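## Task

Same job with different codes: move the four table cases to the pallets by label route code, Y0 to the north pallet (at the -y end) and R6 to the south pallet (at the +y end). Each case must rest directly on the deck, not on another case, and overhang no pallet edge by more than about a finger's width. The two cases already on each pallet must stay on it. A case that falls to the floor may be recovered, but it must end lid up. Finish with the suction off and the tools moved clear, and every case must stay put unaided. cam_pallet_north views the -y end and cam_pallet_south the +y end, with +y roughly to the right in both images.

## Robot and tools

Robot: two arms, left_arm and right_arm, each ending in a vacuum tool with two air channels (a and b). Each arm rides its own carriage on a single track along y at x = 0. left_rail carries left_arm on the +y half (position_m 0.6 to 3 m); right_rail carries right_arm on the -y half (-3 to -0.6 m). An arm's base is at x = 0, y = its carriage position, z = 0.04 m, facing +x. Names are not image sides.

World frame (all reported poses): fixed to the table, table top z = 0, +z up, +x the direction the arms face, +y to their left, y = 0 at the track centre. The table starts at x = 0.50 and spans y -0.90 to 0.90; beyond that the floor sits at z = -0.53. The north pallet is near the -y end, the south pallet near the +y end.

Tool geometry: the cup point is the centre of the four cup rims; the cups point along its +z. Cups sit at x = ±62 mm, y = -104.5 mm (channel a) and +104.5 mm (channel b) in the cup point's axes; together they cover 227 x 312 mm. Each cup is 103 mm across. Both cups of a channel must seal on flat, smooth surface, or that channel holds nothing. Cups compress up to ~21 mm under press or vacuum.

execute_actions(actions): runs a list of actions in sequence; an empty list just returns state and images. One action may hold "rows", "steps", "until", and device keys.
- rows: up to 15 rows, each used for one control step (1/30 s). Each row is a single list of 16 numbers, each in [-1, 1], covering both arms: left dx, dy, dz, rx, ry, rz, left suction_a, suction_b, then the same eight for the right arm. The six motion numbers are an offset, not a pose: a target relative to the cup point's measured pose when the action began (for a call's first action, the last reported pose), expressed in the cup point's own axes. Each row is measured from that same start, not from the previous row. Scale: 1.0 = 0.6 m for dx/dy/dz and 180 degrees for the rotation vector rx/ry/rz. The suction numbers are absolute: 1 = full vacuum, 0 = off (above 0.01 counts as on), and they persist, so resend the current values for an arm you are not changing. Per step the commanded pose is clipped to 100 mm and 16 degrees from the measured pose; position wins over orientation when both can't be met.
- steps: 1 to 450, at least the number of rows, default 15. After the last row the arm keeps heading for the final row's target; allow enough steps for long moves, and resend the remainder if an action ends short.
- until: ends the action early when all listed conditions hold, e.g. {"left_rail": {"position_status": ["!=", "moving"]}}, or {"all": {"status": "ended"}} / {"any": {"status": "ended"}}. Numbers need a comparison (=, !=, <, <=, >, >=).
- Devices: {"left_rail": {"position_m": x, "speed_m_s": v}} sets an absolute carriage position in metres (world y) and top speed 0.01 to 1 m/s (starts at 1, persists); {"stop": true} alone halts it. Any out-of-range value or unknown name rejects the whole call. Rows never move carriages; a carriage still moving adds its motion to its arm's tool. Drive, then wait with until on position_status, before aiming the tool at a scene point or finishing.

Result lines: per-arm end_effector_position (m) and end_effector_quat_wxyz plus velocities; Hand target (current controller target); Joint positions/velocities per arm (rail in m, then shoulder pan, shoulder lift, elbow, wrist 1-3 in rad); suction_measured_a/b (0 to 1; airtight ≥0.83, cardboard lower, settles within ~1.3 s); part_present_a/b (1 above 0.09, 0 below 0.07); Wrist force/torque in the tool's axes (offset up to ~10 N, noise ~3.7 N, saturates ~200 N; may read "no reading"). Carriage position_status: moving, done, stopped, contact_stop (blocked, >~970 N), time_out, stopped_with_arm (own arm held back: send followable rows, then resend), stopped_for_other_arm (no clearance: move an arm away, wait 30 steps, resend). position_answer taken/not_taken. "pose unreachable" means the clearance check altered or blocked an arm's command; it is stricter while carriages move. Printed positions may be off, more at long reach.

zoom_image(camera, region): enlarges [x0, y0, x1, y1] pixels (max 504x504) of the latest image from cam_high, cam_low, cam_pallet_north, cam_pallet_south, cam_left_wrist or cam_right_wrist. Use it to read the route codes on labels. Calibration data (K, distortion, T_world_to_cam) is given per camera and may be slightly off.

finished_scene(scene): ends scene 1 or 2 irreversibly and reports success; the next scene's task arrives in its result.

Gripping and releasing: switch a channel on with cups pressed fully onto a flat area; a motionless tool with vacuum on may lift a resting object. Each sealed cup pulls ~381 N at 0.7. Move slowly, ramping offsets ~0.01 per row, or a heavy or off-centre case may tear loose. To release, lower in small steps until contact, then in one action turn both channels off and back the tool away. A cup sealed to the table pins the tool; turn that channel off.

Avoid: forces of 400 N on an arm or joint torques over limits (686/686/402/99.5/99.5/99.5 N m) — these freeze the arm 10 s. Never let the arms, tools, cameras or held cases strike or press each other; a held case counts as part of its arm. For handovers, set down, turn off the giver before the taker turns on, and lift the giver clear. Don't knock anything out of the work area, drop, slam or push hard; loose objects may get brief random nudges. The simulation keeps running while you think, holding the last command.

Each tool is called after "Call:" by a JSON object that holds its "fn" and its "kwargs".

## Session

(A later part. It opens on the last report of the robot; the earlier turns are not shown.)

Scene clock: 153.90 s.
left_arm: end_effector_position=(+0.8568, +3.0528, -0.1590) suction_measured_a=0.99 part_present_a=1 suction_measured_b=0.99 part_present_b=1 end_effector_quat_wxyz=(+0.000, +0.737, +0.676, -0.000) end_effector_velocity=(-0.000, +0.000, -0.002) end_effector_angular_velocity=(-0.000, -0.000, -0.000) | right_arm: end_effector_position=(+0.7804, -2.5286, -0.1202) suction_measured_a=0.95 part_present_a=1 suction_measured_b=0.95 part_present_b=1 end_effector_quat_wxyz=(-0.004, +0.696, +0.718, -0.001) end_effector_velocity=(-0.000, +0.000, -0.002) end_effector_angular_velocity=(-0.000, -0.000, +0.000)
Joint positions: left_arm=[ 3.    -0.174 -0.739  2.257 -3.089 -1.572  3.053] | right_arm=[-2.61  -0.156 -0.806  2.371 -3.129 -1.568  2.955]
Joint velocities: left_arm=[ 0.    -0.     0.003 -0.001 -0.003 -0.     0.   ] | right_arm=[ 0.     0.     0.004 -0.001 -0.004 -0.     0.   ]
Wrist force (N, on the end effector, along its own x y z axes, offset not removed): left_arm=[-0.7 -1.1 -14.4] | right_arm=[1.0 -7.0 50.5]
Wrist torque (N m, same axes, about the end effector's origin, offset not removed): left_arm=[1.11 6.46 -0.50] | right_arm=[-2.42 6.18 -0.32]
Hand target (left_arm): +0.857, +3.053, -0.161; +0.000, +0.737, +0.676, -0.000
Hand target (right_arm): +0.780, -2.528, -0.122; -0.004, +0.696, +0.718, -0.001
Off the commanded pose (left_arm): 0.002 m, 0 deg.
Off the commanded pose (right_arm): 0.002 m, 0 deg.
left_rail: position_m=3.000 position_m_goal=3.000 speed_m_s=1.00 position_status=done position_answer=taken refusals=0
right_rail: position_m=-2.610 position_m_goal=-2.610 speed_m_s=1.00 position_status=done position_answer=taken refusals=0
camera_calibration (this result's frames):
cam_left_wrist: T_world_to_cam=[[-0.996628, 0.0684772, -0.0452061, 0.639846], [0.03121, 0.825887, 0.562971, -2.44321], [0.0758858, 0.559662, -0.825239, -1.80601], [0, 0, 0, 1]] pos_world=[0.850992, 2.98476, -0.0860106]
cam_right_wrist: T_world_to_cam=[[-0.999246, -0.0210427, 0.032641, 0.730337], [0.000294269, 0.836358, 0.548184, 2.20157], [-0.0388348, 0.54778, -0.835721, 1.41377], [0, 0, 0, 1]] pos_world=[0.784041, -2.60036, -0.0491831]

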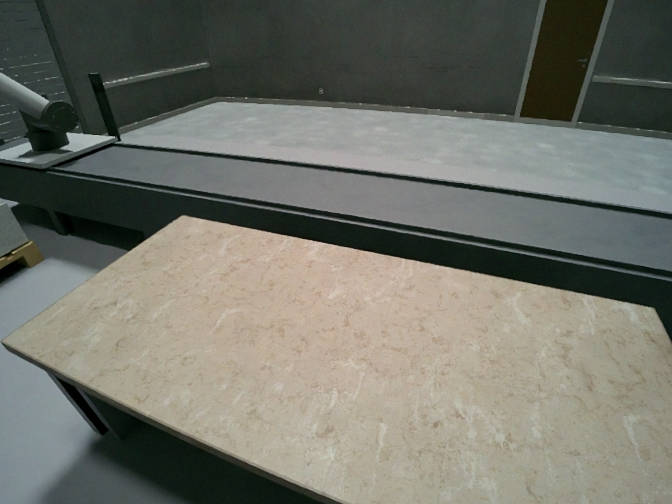

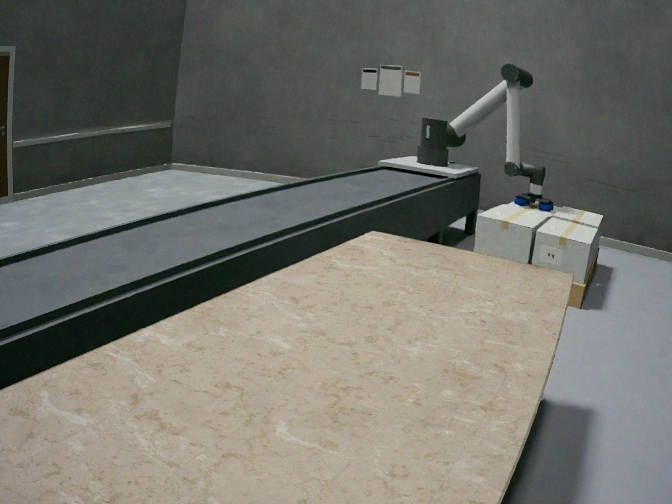

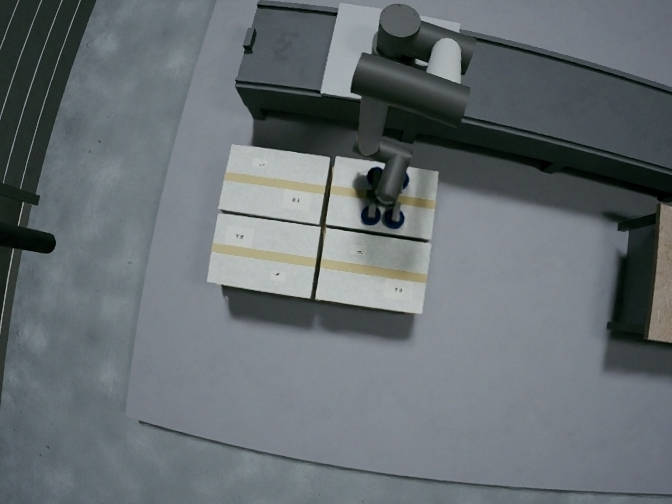

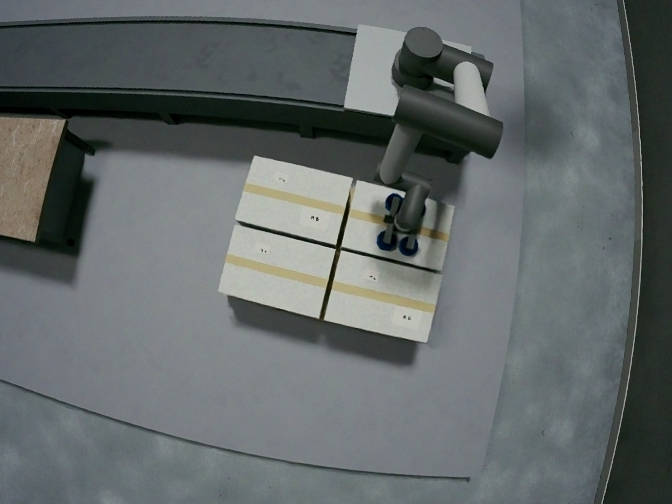

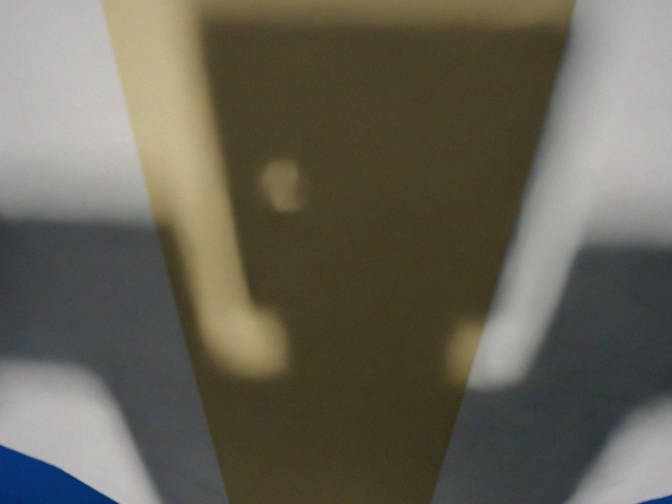

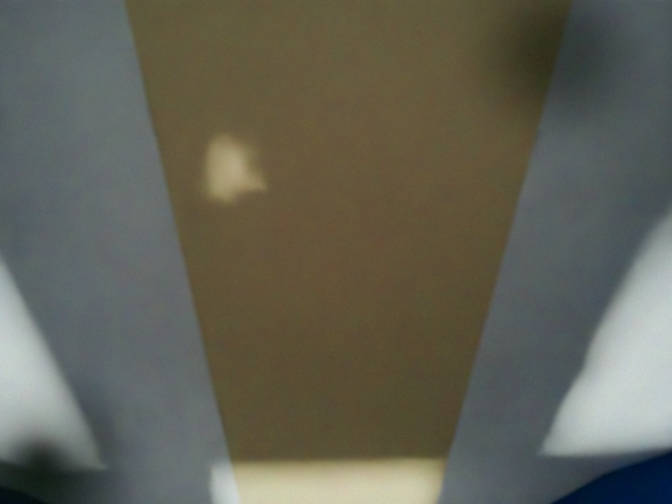

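Reading the forces again after the small step has settled.

Call:
{"fn": "execute_actions", "kwargs": {"actions": []}}

Scene clock: 154.37 s.
left_arm: end_effector_position=(+0.8568, +3.0528, -0.1608) suction_measured_a=0.99 part_present_a=1 suction_measured_b=0.99 part_present_b=1 end_effector_quat_wxyz=(+0.000, +0.737, +0.676, -0.000) end_effector_velocity=(+0.000, -0.000, -0.000) end_effector_angular_velocity=(-0.000, -0.000, -0.000) | right_arm: end_effector_position=(+0.7804, -2.5286, -0.1222) suction_measured_a=0.95 part_present_a=1 suction_measured_b=0.95 part_present_b=1 end_effector_quat_wxyz=(-0.004, +0.696, +0.718, -0.001) end_effector_velocity=(+0.000, -0.000, -0.000) end_effector_angular_velocity=(-0.000, -0.000, +0.000)
Joint positions: left_arm=[ 3.    -0.174 -0.736  2.257 -3.091 -1.572  3.053] | right_arm=[-2.61  -0.156 -0.802  2.37  -3.131 -1.568  2.955]
Joint velocities: left_arm=[ 0.     0.     0.001 -0.    -0.     0.     0.   ] | right_arm=[ 0.     0.     0.001 -0.    -0.001 -0.     0.   ]
Wrist force (N, on the end effector, along its own x y z axes, offset not removed): left_arm=[0.5 -1.2 -15.3] | right_arm=[-7.8 -7.8 48.6]
Wrist torque (N m, same axes, about the end effector's origin, offset not removed): left_arm=[1.06 6.19 -0.45] | right_arm=[-2.59 7.46 -0.42]
Hand target (left_arm): +0.857, +3.053, -0.161; +0.000, +0.737, +0.676, -0.000
Hand target (right_arm): +0.780, -2.528, -0.122; -0.004, +0.696, +0.718, -0.001
Off the commanded pose (left_arm): 0.000 m, 0 deg.
Off the commanded pose (right_arm): 0.000 m, 0 deg.
left_rail: position_m=3.000 position_m_goal=3.000 speed_m_s=1.00 position_status=done position_answer=taken refusals=0
right_rail: position_m=-2.610 position_m_goal=-2.610 speed_m_s=1.00 position_status=done position_answer=taken refusals=0
camera_calibration (this result's frames):
cam_left_wrist: T_world_to_cam=[[-0.996628, 0.0684776, -0.045197, 0.639764], [0.0312154, 0.825886, 0.562972, -2.44218], [0.0758786, 0.559663, -0.825239, -1.80753], [0, 0, 0, 1]] pos_world=[0.850992, 2.98476, -0.0878478]
cam_right_wrist: T_world_to_cam=[[-0.999245, -0.0210432, 0.0326563, 0.730388], [0.000302323, 0.836357, 0.548185, 2.20265], [-0.0388479, 0.547781, -0.835719, 1.4121], [0, 0, 0, 1]] pos_world=[0.784028, -2.60036, -0.0511923]

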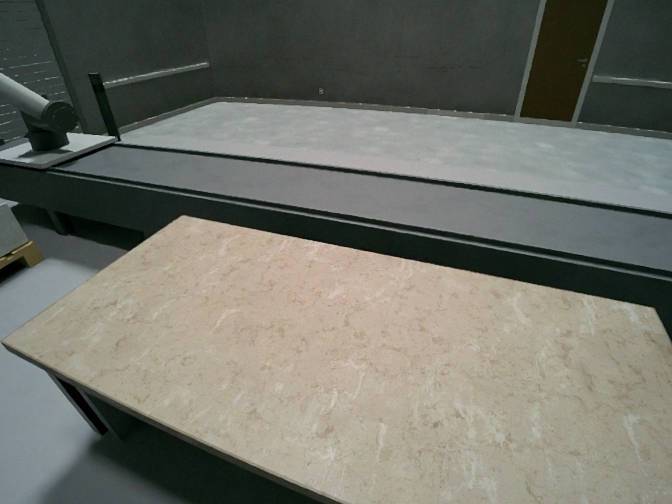

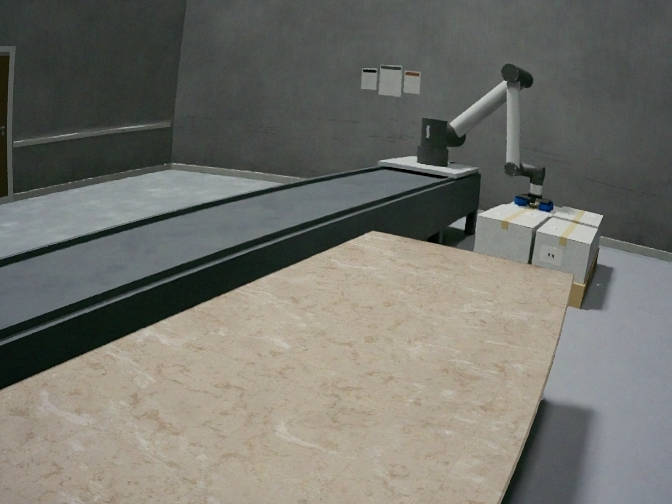

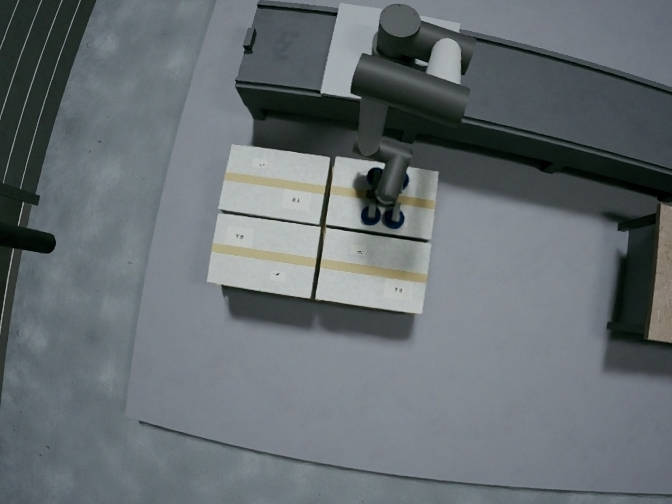

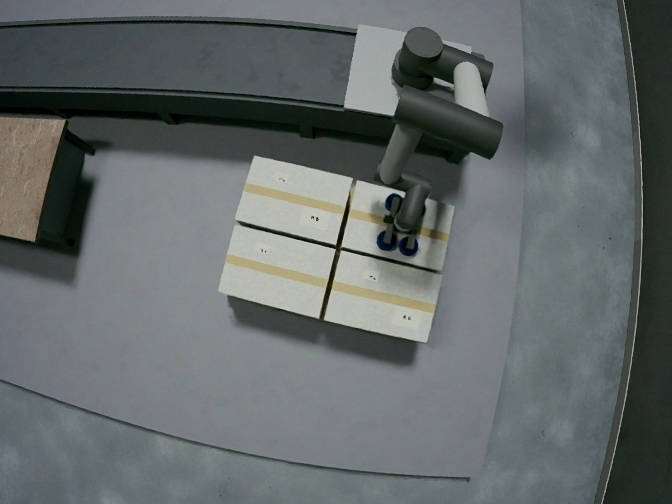

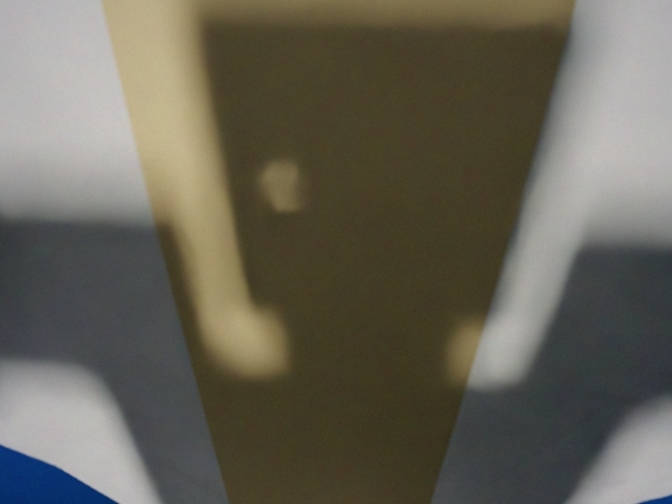

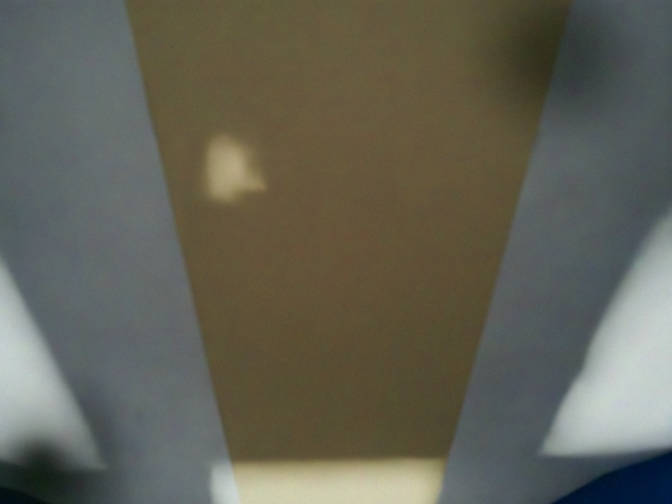

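Call:
{"fn": "execute_actions", "kwargs": {"actions": [{"rows":[[0,0,0.003,0,0,0,1,1,0,0,0.0032,0,0,0,1,1]],"steps":1}]}}

Scene clock: 156.63 s.
left_arm: end_effector_position=(+0.8568, +3.0528, -0.1609) suction_measured_a=0.99 part_present_a=1 suction_measured_b=0.99 part_present_b=1 end_effector_quat_wxyz=(+0.000, +0.737, +0.676, -0.000) end_effector_velocity=(-0.000, +0.000, -0.002) end_effector_angular_velocity=(-0.000, -0.000, -0.000) | right_arm: end_effector_position=(+0.7804, -2.5286, -0.1223) suction_measured_a=0.95 part_present_a=1 suction_measured_b=0.95 part_present_b=1 end_effector_quat_wxyz=(-0.004, +0.696, +0.718, -0.001) end_effector_velocity=(-0.000, +0.000, -0.002) end_effector_angular_velocity=(-0.000, -0.000, +0.000)
Joint positions: left_arm=[ 3.    -0.174 -0.736  2.257 -3.091 -1.572  3.053] | right_arm=[-2.61  -0.156 -0.802  2.37  -3.131 -1.568  2.955]
Joint velocities: left_arm=[ 0.    -0.     0.003 -0.001 -0.003  0.     0.   ] | right_arm=[ 0.     0.     0.004 -0.001 -0.003 -0.     0.   ]
Wrist force (N, on the end effector, along its own x y z axes, offset not removed): left_arm=[1.1 -0.2 -12.3] | right_arm=[-0.1 -5.3 51.2]
Wrist torque (N m, same axes, about the end effector's origin, offset not removed): left_arm=[1.12 6.12 -0.57] | right_arm=[-2.20 6.33 -0.33]
Hand target (left_arm): +0.857, +3.053, -0.163; +0.000, +0.737, +0.676, -0.000
Hand target (right_arm): +0.780, -2.528, -0.124; -0.004, +0.696, +0.718, -0.001
Off the commanded pose (left_arm): 0.002 m, 0 deg.
Off the commanded pose (right_arm): 0.002 m, 0 deg.
left_rail: position_m=3.000 position_m_goal=3.000 speed_m_s=1.00 position_status=done position_answer=taken refusals=0
right_rail: position_m=-2.610 position_m_goal=-2.610 speed_m_s=1.00 position_status=done position_answer=taken refusals=0
camera_calibration (this result's frames):
cam_left_wrist: T_world_to_cam=[[-0.996628, 0.0684773, -0.0451956, 0.639762], [0.0312158, 0.825886, 0.562972, -2.44214], [0.0758772, 0.559663, -0.825239, -1.80758], [0, 0, 0, 1]] pos_world=[0.850992, 2.98476, -0.0879087]
cam_right_wrist: T_world_to_cam=[[-0.999245, -0.0210424, 0.0326574, 0.730392], [0.000303614, 0.836357, 0.548186, 2.20269], [-0.0388484, 0.547782, -0.835719, 1.41205], [0, 0, 0, 1]] pos_world=[0.784027, -2.60036, -0.0512577]

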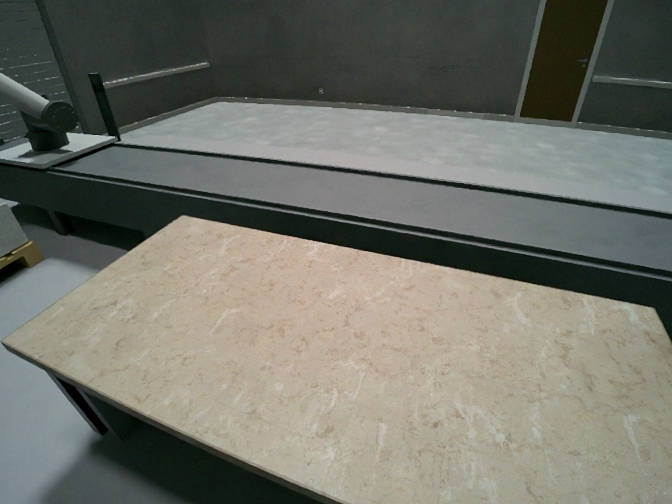

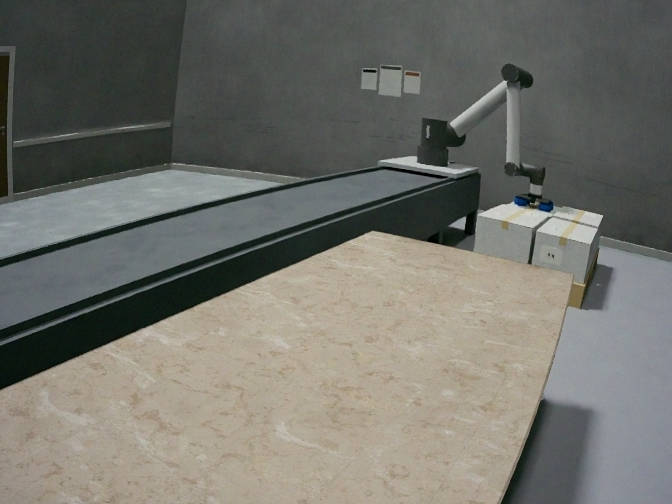

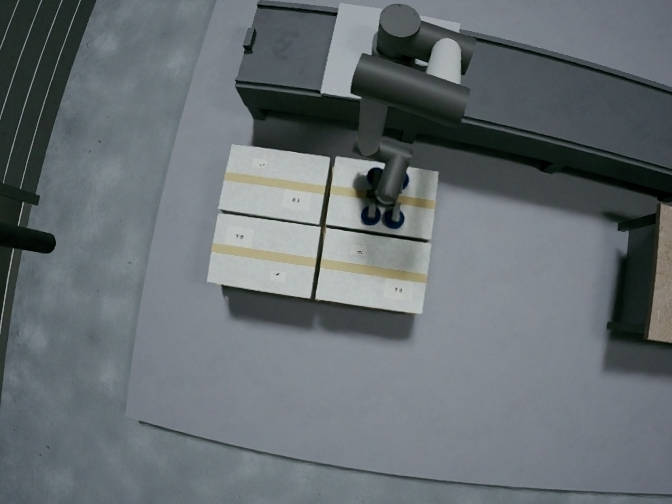

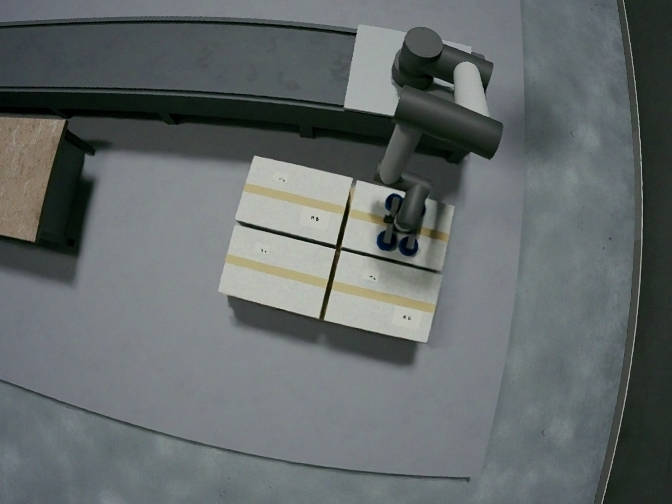

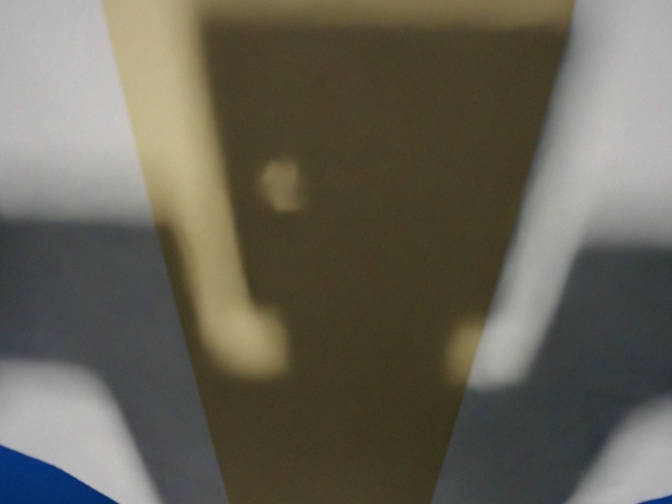

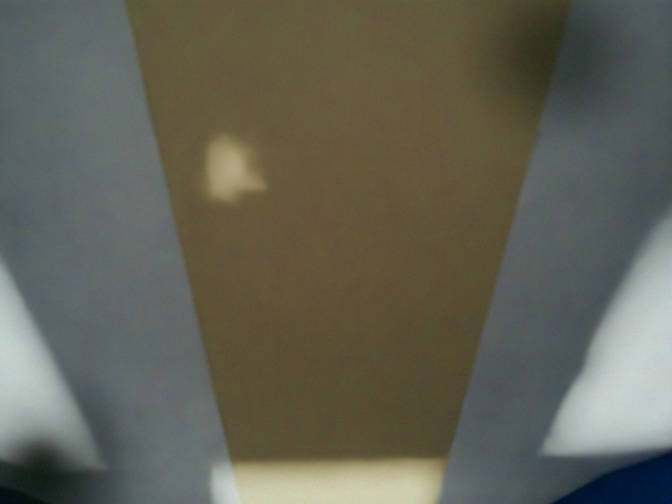

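Reading the forces again after the small step has settled.

Call:
{"fn": "execute_actions", "kwargs": {"actions": []}}

Scene clock: 158.37 s.
left_arm: end_effector_position=(+0.8568, +3.0528, -0.1626) suction_measured_a=0.99 part_present_a=1 suction_measured_b=0.99 part_present_b=1 end_effector_quat_wxyz=(+0.000, +0.737, +0.676, -0.000) end_effector_velocity=(+0.000, +0.000, +0.000) end_effector_angular_velocity=(-0.000, -0.000, +0.000) | right_arm: end_effector_position=(+0.7804, -2.5286, -0.1241) suction_measured_a=0.95 part_present_a=1 suction_measured_b=0.95 part_present_b=1 end_effector_quat_wxyz=(-0.004, +0.696, +0.718, -0.001) end_effector_velocity=(-0.000, +0.000, -0.000) end_effector_angular_velocity=(+0.000, +0.000, +0.000)
Joint positions: left_arm=[ 3.    -0.174 -0.734  2.256 -3.093 -1.572  3.053] | right_arm=[-2.61  -0.156 -0.799  2.37  -3.134 -1.568  2.955]
Joint velocities: left_arm=[ 0.  0. -0.  0.  0.  0. -0.] | right_arm=[ 0. -0.  0.  0.  0.  0. -0.]
Wrist force (N, on the end effector, along its own x y z axes, offset not removed): left_arm=[3.1 -1.7 -13.1] | right_arm=[-5.9 -5.0 50.2]
Wrist torque (N m, same axes, about the end effector's origin, offset not removed): left_arm=[0.96 5.91 -0.51] | right_arm=[-2.25 7.13 -0.18]
Hand target (left_arm): +0.857, +3.053, -0.163; +0.000, +0.737, +0.676, -0.000
Hand target (right_arm): +0.780, -2.528, -0.124; -0.004, +0.696, +0.718, -0.001
Off the commanded pose (left_arm): 0.000 m, 0 deg.
Off the commanded pose (right_arm): 0.000 m, 0 deg.
left_rail: position_m=3.000 position_m_goal=3.000 speed_m_s=1.00 position_status=done position_answer=taken refusals=0
right_rail: position_m=-2.610 position_m_goal=-2.610 speed_m_s=1.00 position_status=done position_answer=taken refusals=0
camera_calibration (this result's frames):
cam_left_wrist: T_world_to_cam=[[-0.996629, 0.0684776, -0.0451866, 0.639684], [0.0312211, 0.825885, 0.562973, -2.44117], [0.07587, 0.559664, -0.825239, -1.809], [0, 0, 0, 1]] pos_world=[0.850992, 2.98476, -0.0896417]
cam_right_wrist: T_world_to_cam=[[-0.999245, -0.0210433, 0.0326711, 0.730438], [0.000310409, 0.836355, 0.548188, 2.20368], [-0.0388603, 0.547784, -0.835717, 1.41052], [0, 0, 0, 1]] pos_world=[0.784016, -2.60035, -0.0531038]

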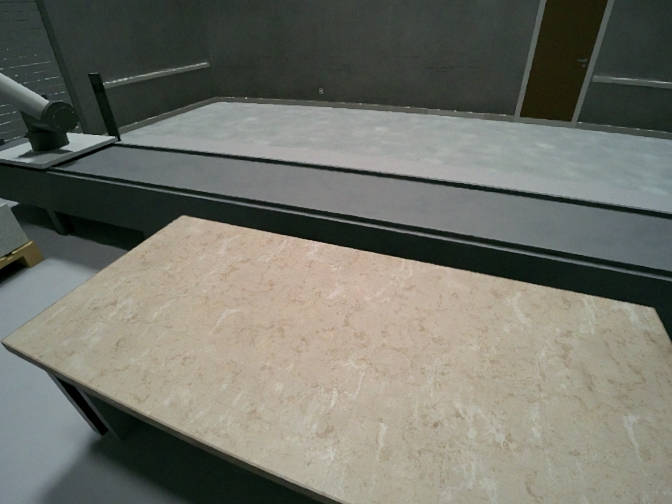

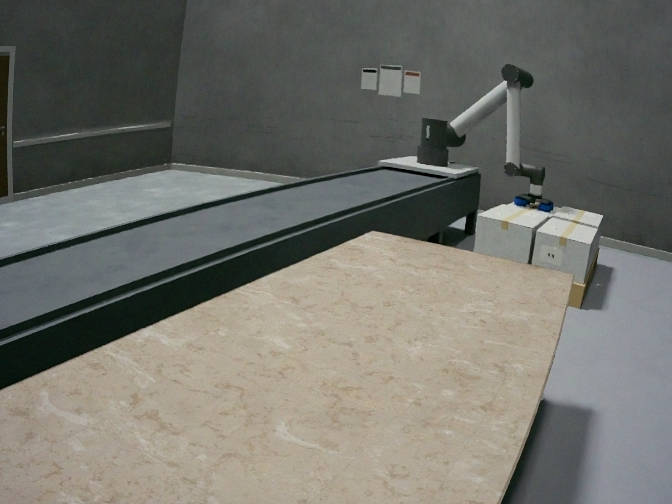

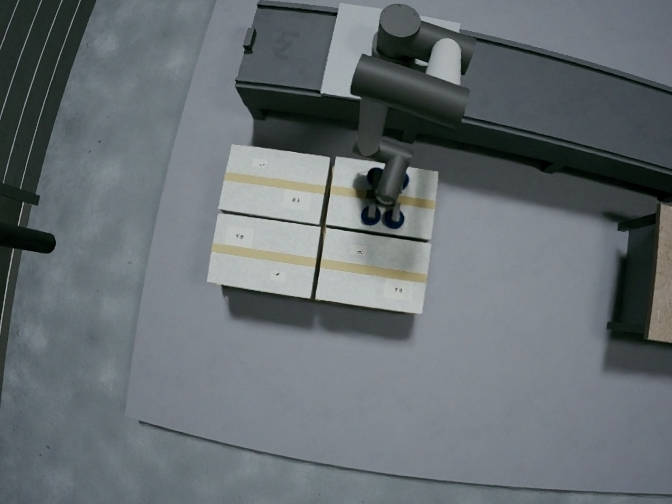

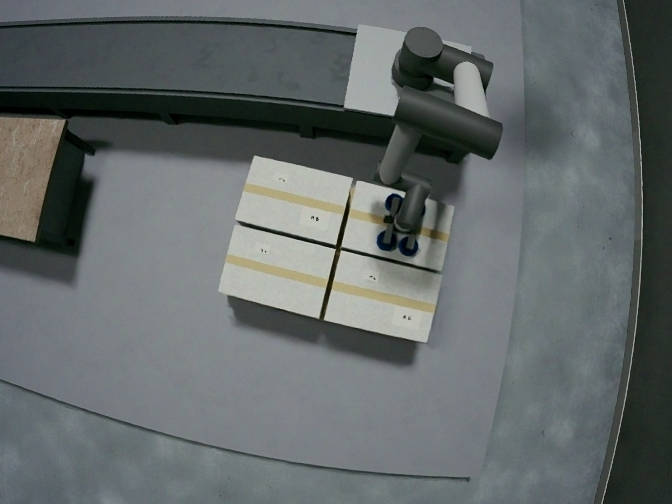

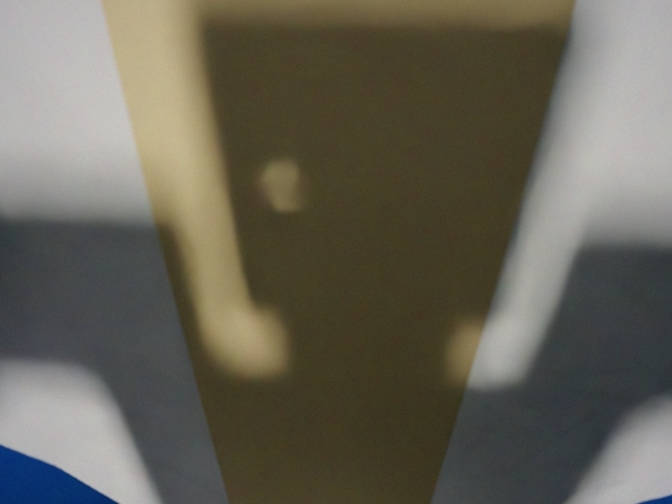

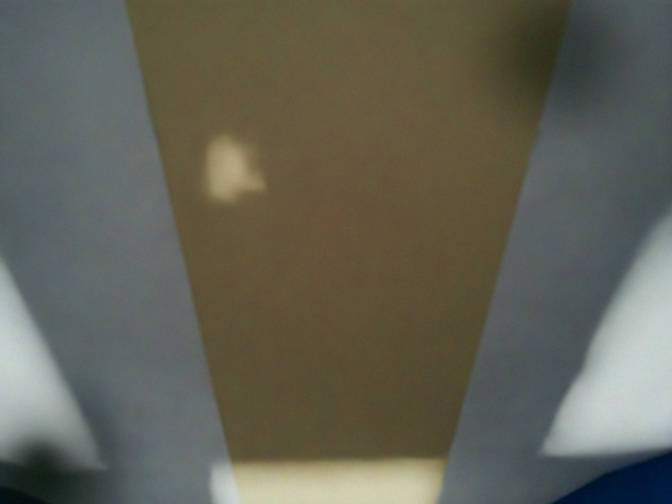

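Call:
{"fn": "execute_actions", "kwargs": {"actions": [{"rows":[[0,0,0.003,0,0,0,1,1,0,0,0.003,0,0,0,1,1]],"steps":1}]}}

Scene clock: 158.93 s.
left_arm: end_effector_position=(+0.8568, +3.0528, -0.1626) suction_measured_a=0.99 part_present_a=1 suction_measured_b=0.99 part_present_b=1 end_effector_quat_wxyz=(+0.000, +0.737, +0.676, -0.000) end_effector_velocity=(-0.000, +0.000, -0.002) end_effector_angular_velocity=(-0.000, -0.000, -0.000) | right_arm: end_effector_position=(+0.7804, -2.5286, -0.1241) suction_measured_a=0.95 part_present_a=1 suction_measured_b=0.95 part_present_b=1 end_effector_quat_wxyz=(-0.004, +0.696, +0.718, -0.001) end_effector_velocity=(-0.000, +0.000, -0.002) end_effector_angular_velocity=(-0.000, -0.000, +0.000)
Joint positions: left_arm=[ 3.    -0.174 -0.734  2.256 -3.093 -1.572  3.053] | right_arm=[-2.61  -0.156 -0.799  2.37  -3.134 -1.568  2.955]
Joint velocities: left_arm=[ 0.    -0.     0.003 -0.001 -0.003 -0.     0.   ] | right_arm=[ 0.     0.     0.004 -0.    -0.003  0.     0.   ]
Wrist force (N, on the end effector, along its own x y z axes, offset not removed): left_arm=[0.9 -1.9 -12.7] | right_arm=[-0.4 -5.2 50.2]
Wrist torque (N m, same axes, about the end effector's origin, offset not removed): left_arm=[0.99 6.15 -0.57] | right_arm=[-2.34 6.36 -0.32]
Hand target (left_arm): +0.857, +3.053, -0.164; +0.000, +0.737, +0.676, -0.000
Hand target (right_arm): +0.780, -2.528, -0.126; -0.004, +0.696, +0.718, -0.001
Off the commanded pose (left_arm): 0.002 m, 0 deg.
Off the commanded pose (right_arm): 0.002 m, 0 deg.
left_rail: position_m=3.000 position_m_goal=3.000 speed_m_s=1.00 position_status=done position_answer=taken refusals=0
right_rail: position_m=-2.610 position_m_goal=-2.610 speed_m_s=1.00 position_status=done position_answer=taken refusals=0
camera_calibration (this result's frames):
cam_left_wrist: T_world_to_cam=[[-0.996629, 0.0684779, -0.0451859, 0.639682], [0.0312217, 0.825885, 0.562973, -2.44116], [0.0758696, 0.559665, -0.825239, -1.80901], [0, 0, 0, 1]] pos_world=[0.850992, 2.98476, -0.0896546]
cam_right_wrist: T_world_to_cam=[[-0.999245, -0.0210431, 0.0326724, 0.730439], [0.000311305, 0.836355, 0.548188, 2.20369], [-0.0388613, 0.547784, -0.835717, 1.41051], [0, 0, 0, 1]] pos_world=[0.784015, -2.60035, -0.0531171]

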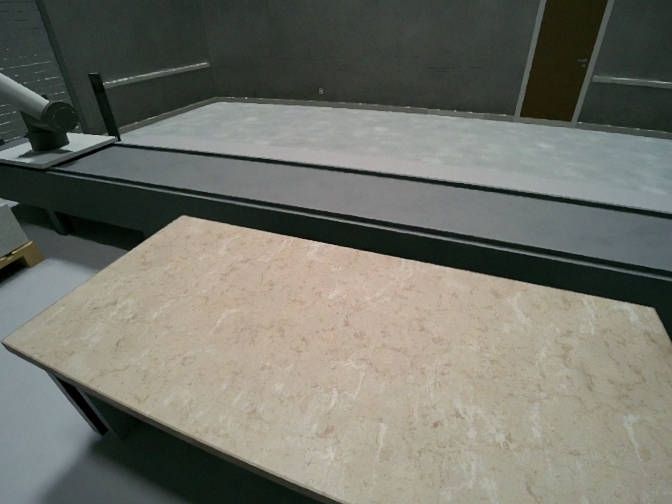

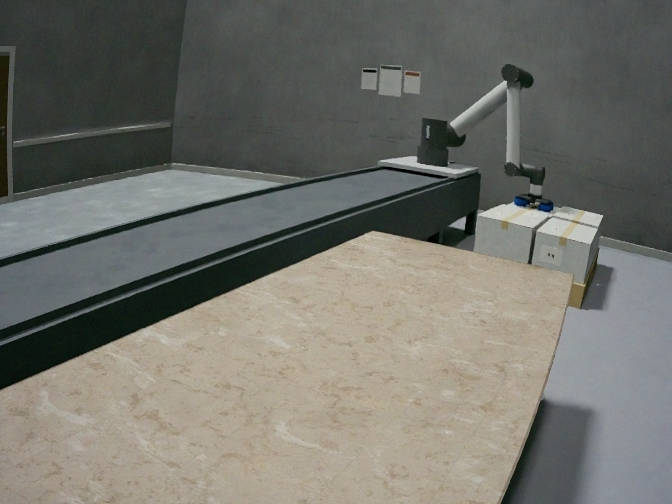

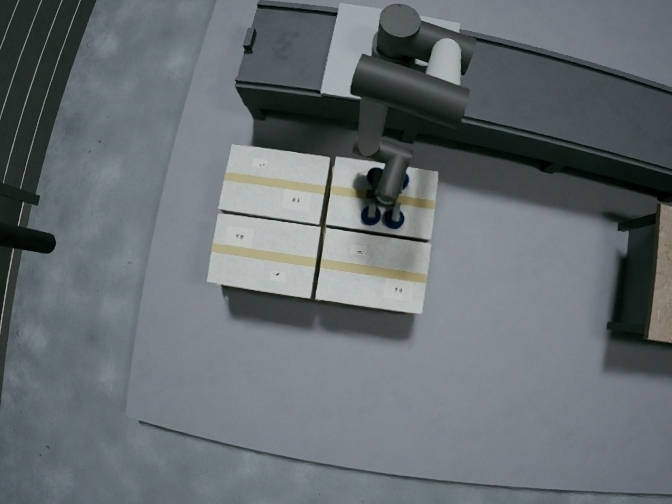

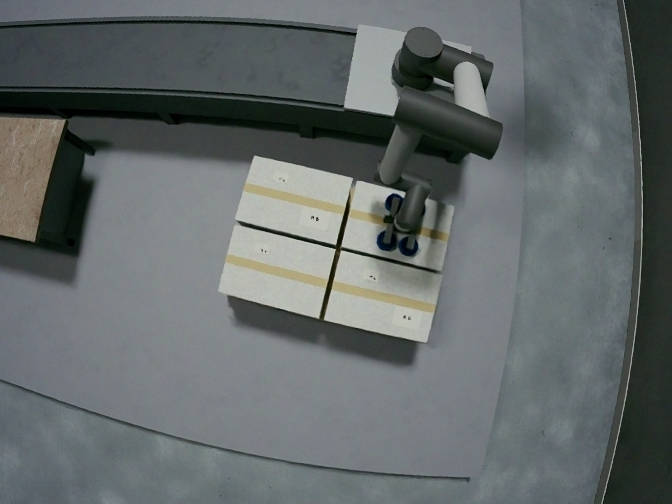

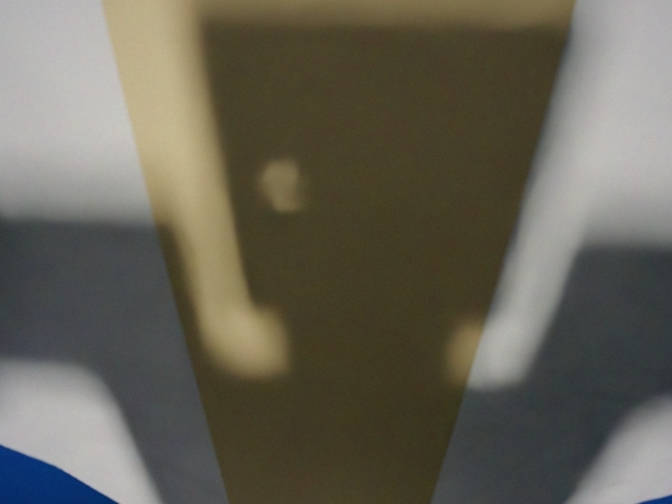

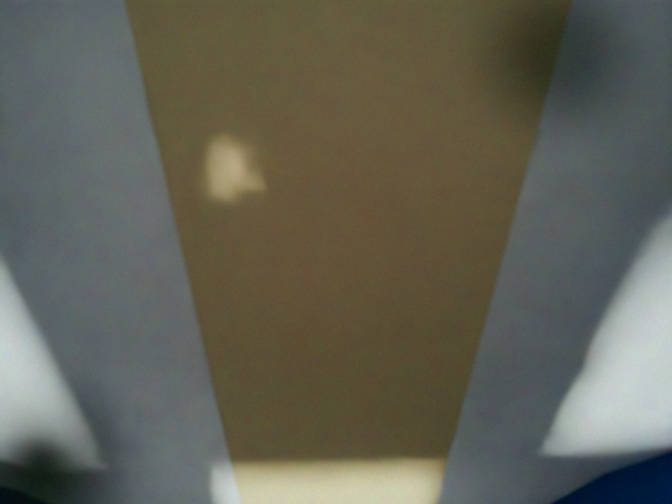

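Reading the forces again after the small step has settled.

Call:
{"fn": "execute_actions", "kwargs": {"actions": []}}

Scene clock: 159.77 s.
left_arm: end_effector_position=(+0.8568, +3.0528, -0.1644) suction_measured_a=0.99 part_present_a=1 suction_measured_b=0.99 part_present_b=1 end_effector_quat_wxyz=(+0.000, +0.737, +0.676, -0.000) end_effector_velocity=(+0.000, -0.000, -0.000) end_effector_angular_velocity=(-0.000, -0.000, +0.000) | right_arm: end_effector_position=(+0.7804, -2.5286, -0.1258) suction_measured_a=0.95 part_present_a=1 suction_measured_b=0.95 part_present_b=1 end_effector_quat_wxyz=(-0.004, +0.696, +0.718, -0.001) end_effector_velocity=(-0.000, +0.000, -0.000) end_effector_angular_velocity=(+0.000, +0.000, +0.000)
Joint positions: left_arm=[ 3.    -0.174 -0.731  2.256 -3.095 -1.572  3.053] | right_arm=[-2.61  -0.156 -0.796  2.369 -3.137 -1.568  2.955]
Joint velocities: left_arm=[ 0.  0.  0. -0. -0. -0. -0.] | right_arm=[ 0. -0.  0. -0. -0.  0. -0.]
Wrist force (N, on the end effector, along its own x y z axes, offset not removed): left_arm=[-2.5 -1.9 -16.1] | right_arm=[7.7 -13.9 4.4]
Wrist torque (N m, same axes, about the end effector's origin, offset not removed): left_arm=[1.06 6.57 -0.51] | right_arm=[-8.66 -3.63 0.09]
Hand target (left_arm): +0.857, +3.053, -0.164; +0.000, +0.737, +0.676, -0.000
Hand target (right_arm): +0.780, -2.528, -0.126; -0.004, +0.696, +0.718, -0.001
Off the commanded pose (left_arm): 0.000 m, 0 deg.
Off the commanded pose (right_arm): 0.000 m, 0 deg.
left_rail: position_m=3.000 position_m_goal=3.000 speed_m_s=1.00 position_status=done position_answer=taken refusals=0
right_rail: position_m=-2.610 position_m_goal=-2.610 speed_m_s=1.00 position_status=done position_answer=taken refusals=0
camera_calibration (this result's frames):
cam_left_wrist: T_world_to_cam=[[-0.996629, 0.068478, -0.0451767, 0.639603], [0.0312268, 0.825884, 0.562974, -2.44016], [0.0758621, 0.559666, -0.825239, -1.81048], [0, 0, 0, 1]] pos_world=[0.850992, 2.98476, -0.0914323]
cam_right_wrist: T_world_to_cam=[[-0.999248, -0.0210383, 0.0325788, 0.730538], [0.0002607, 0.836402, 0.548117, 2.20479], [-0.0387804, 0.547713, -0.835767, 1.40883], [0, 0, 0, 1]] pos_world=[0.784049, -2.60036, -0.0548271]

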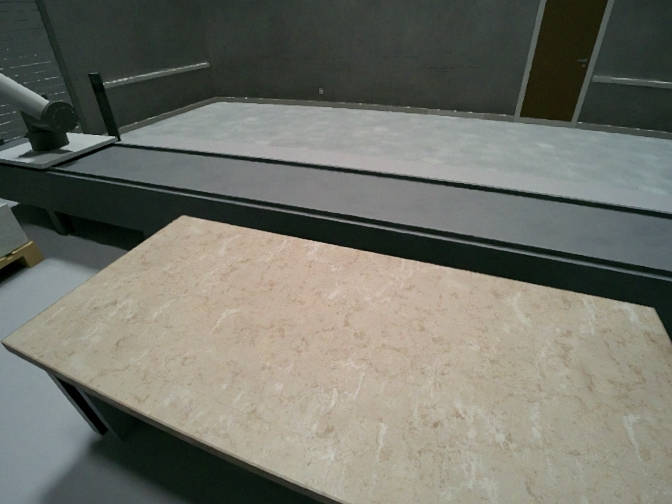

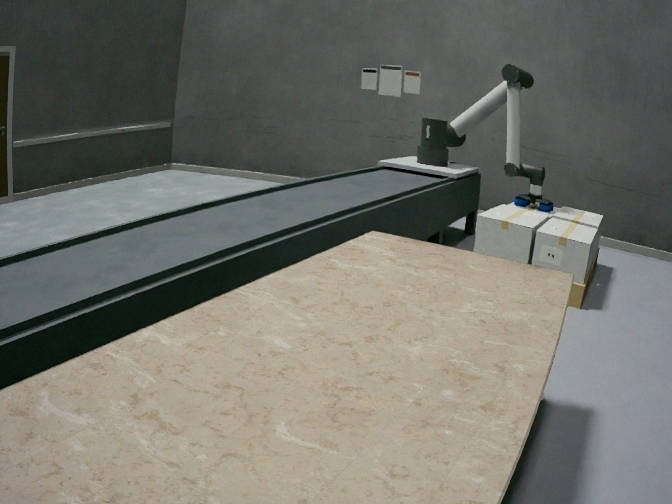

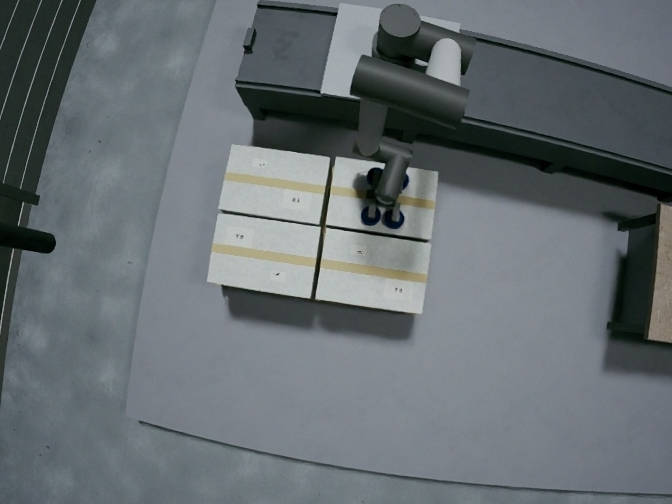

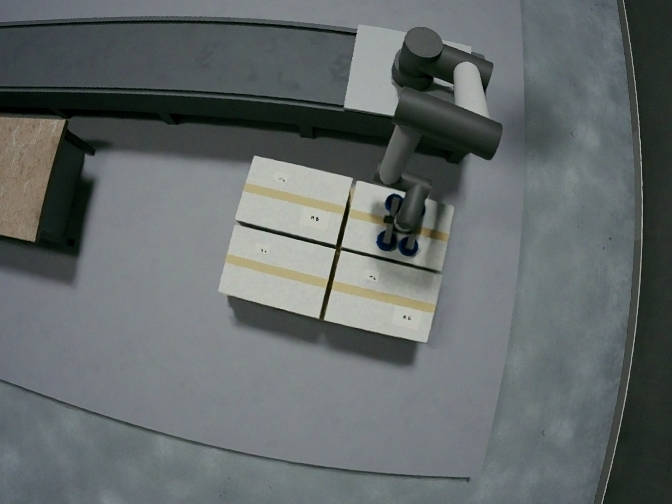

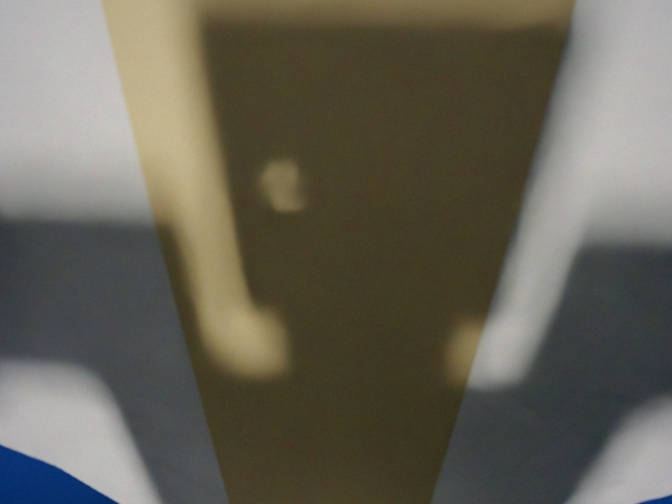

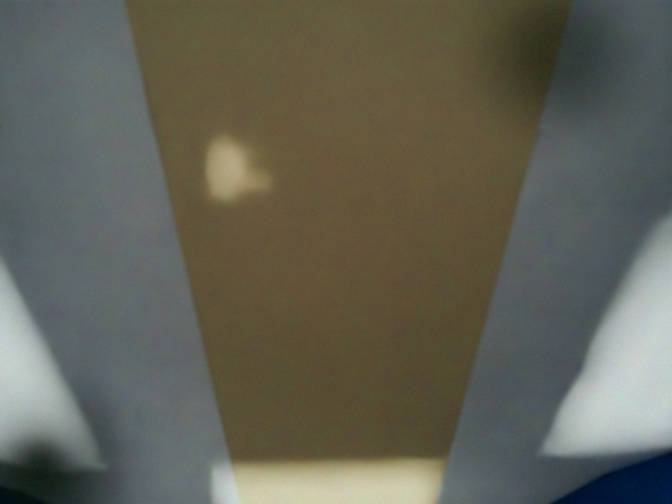

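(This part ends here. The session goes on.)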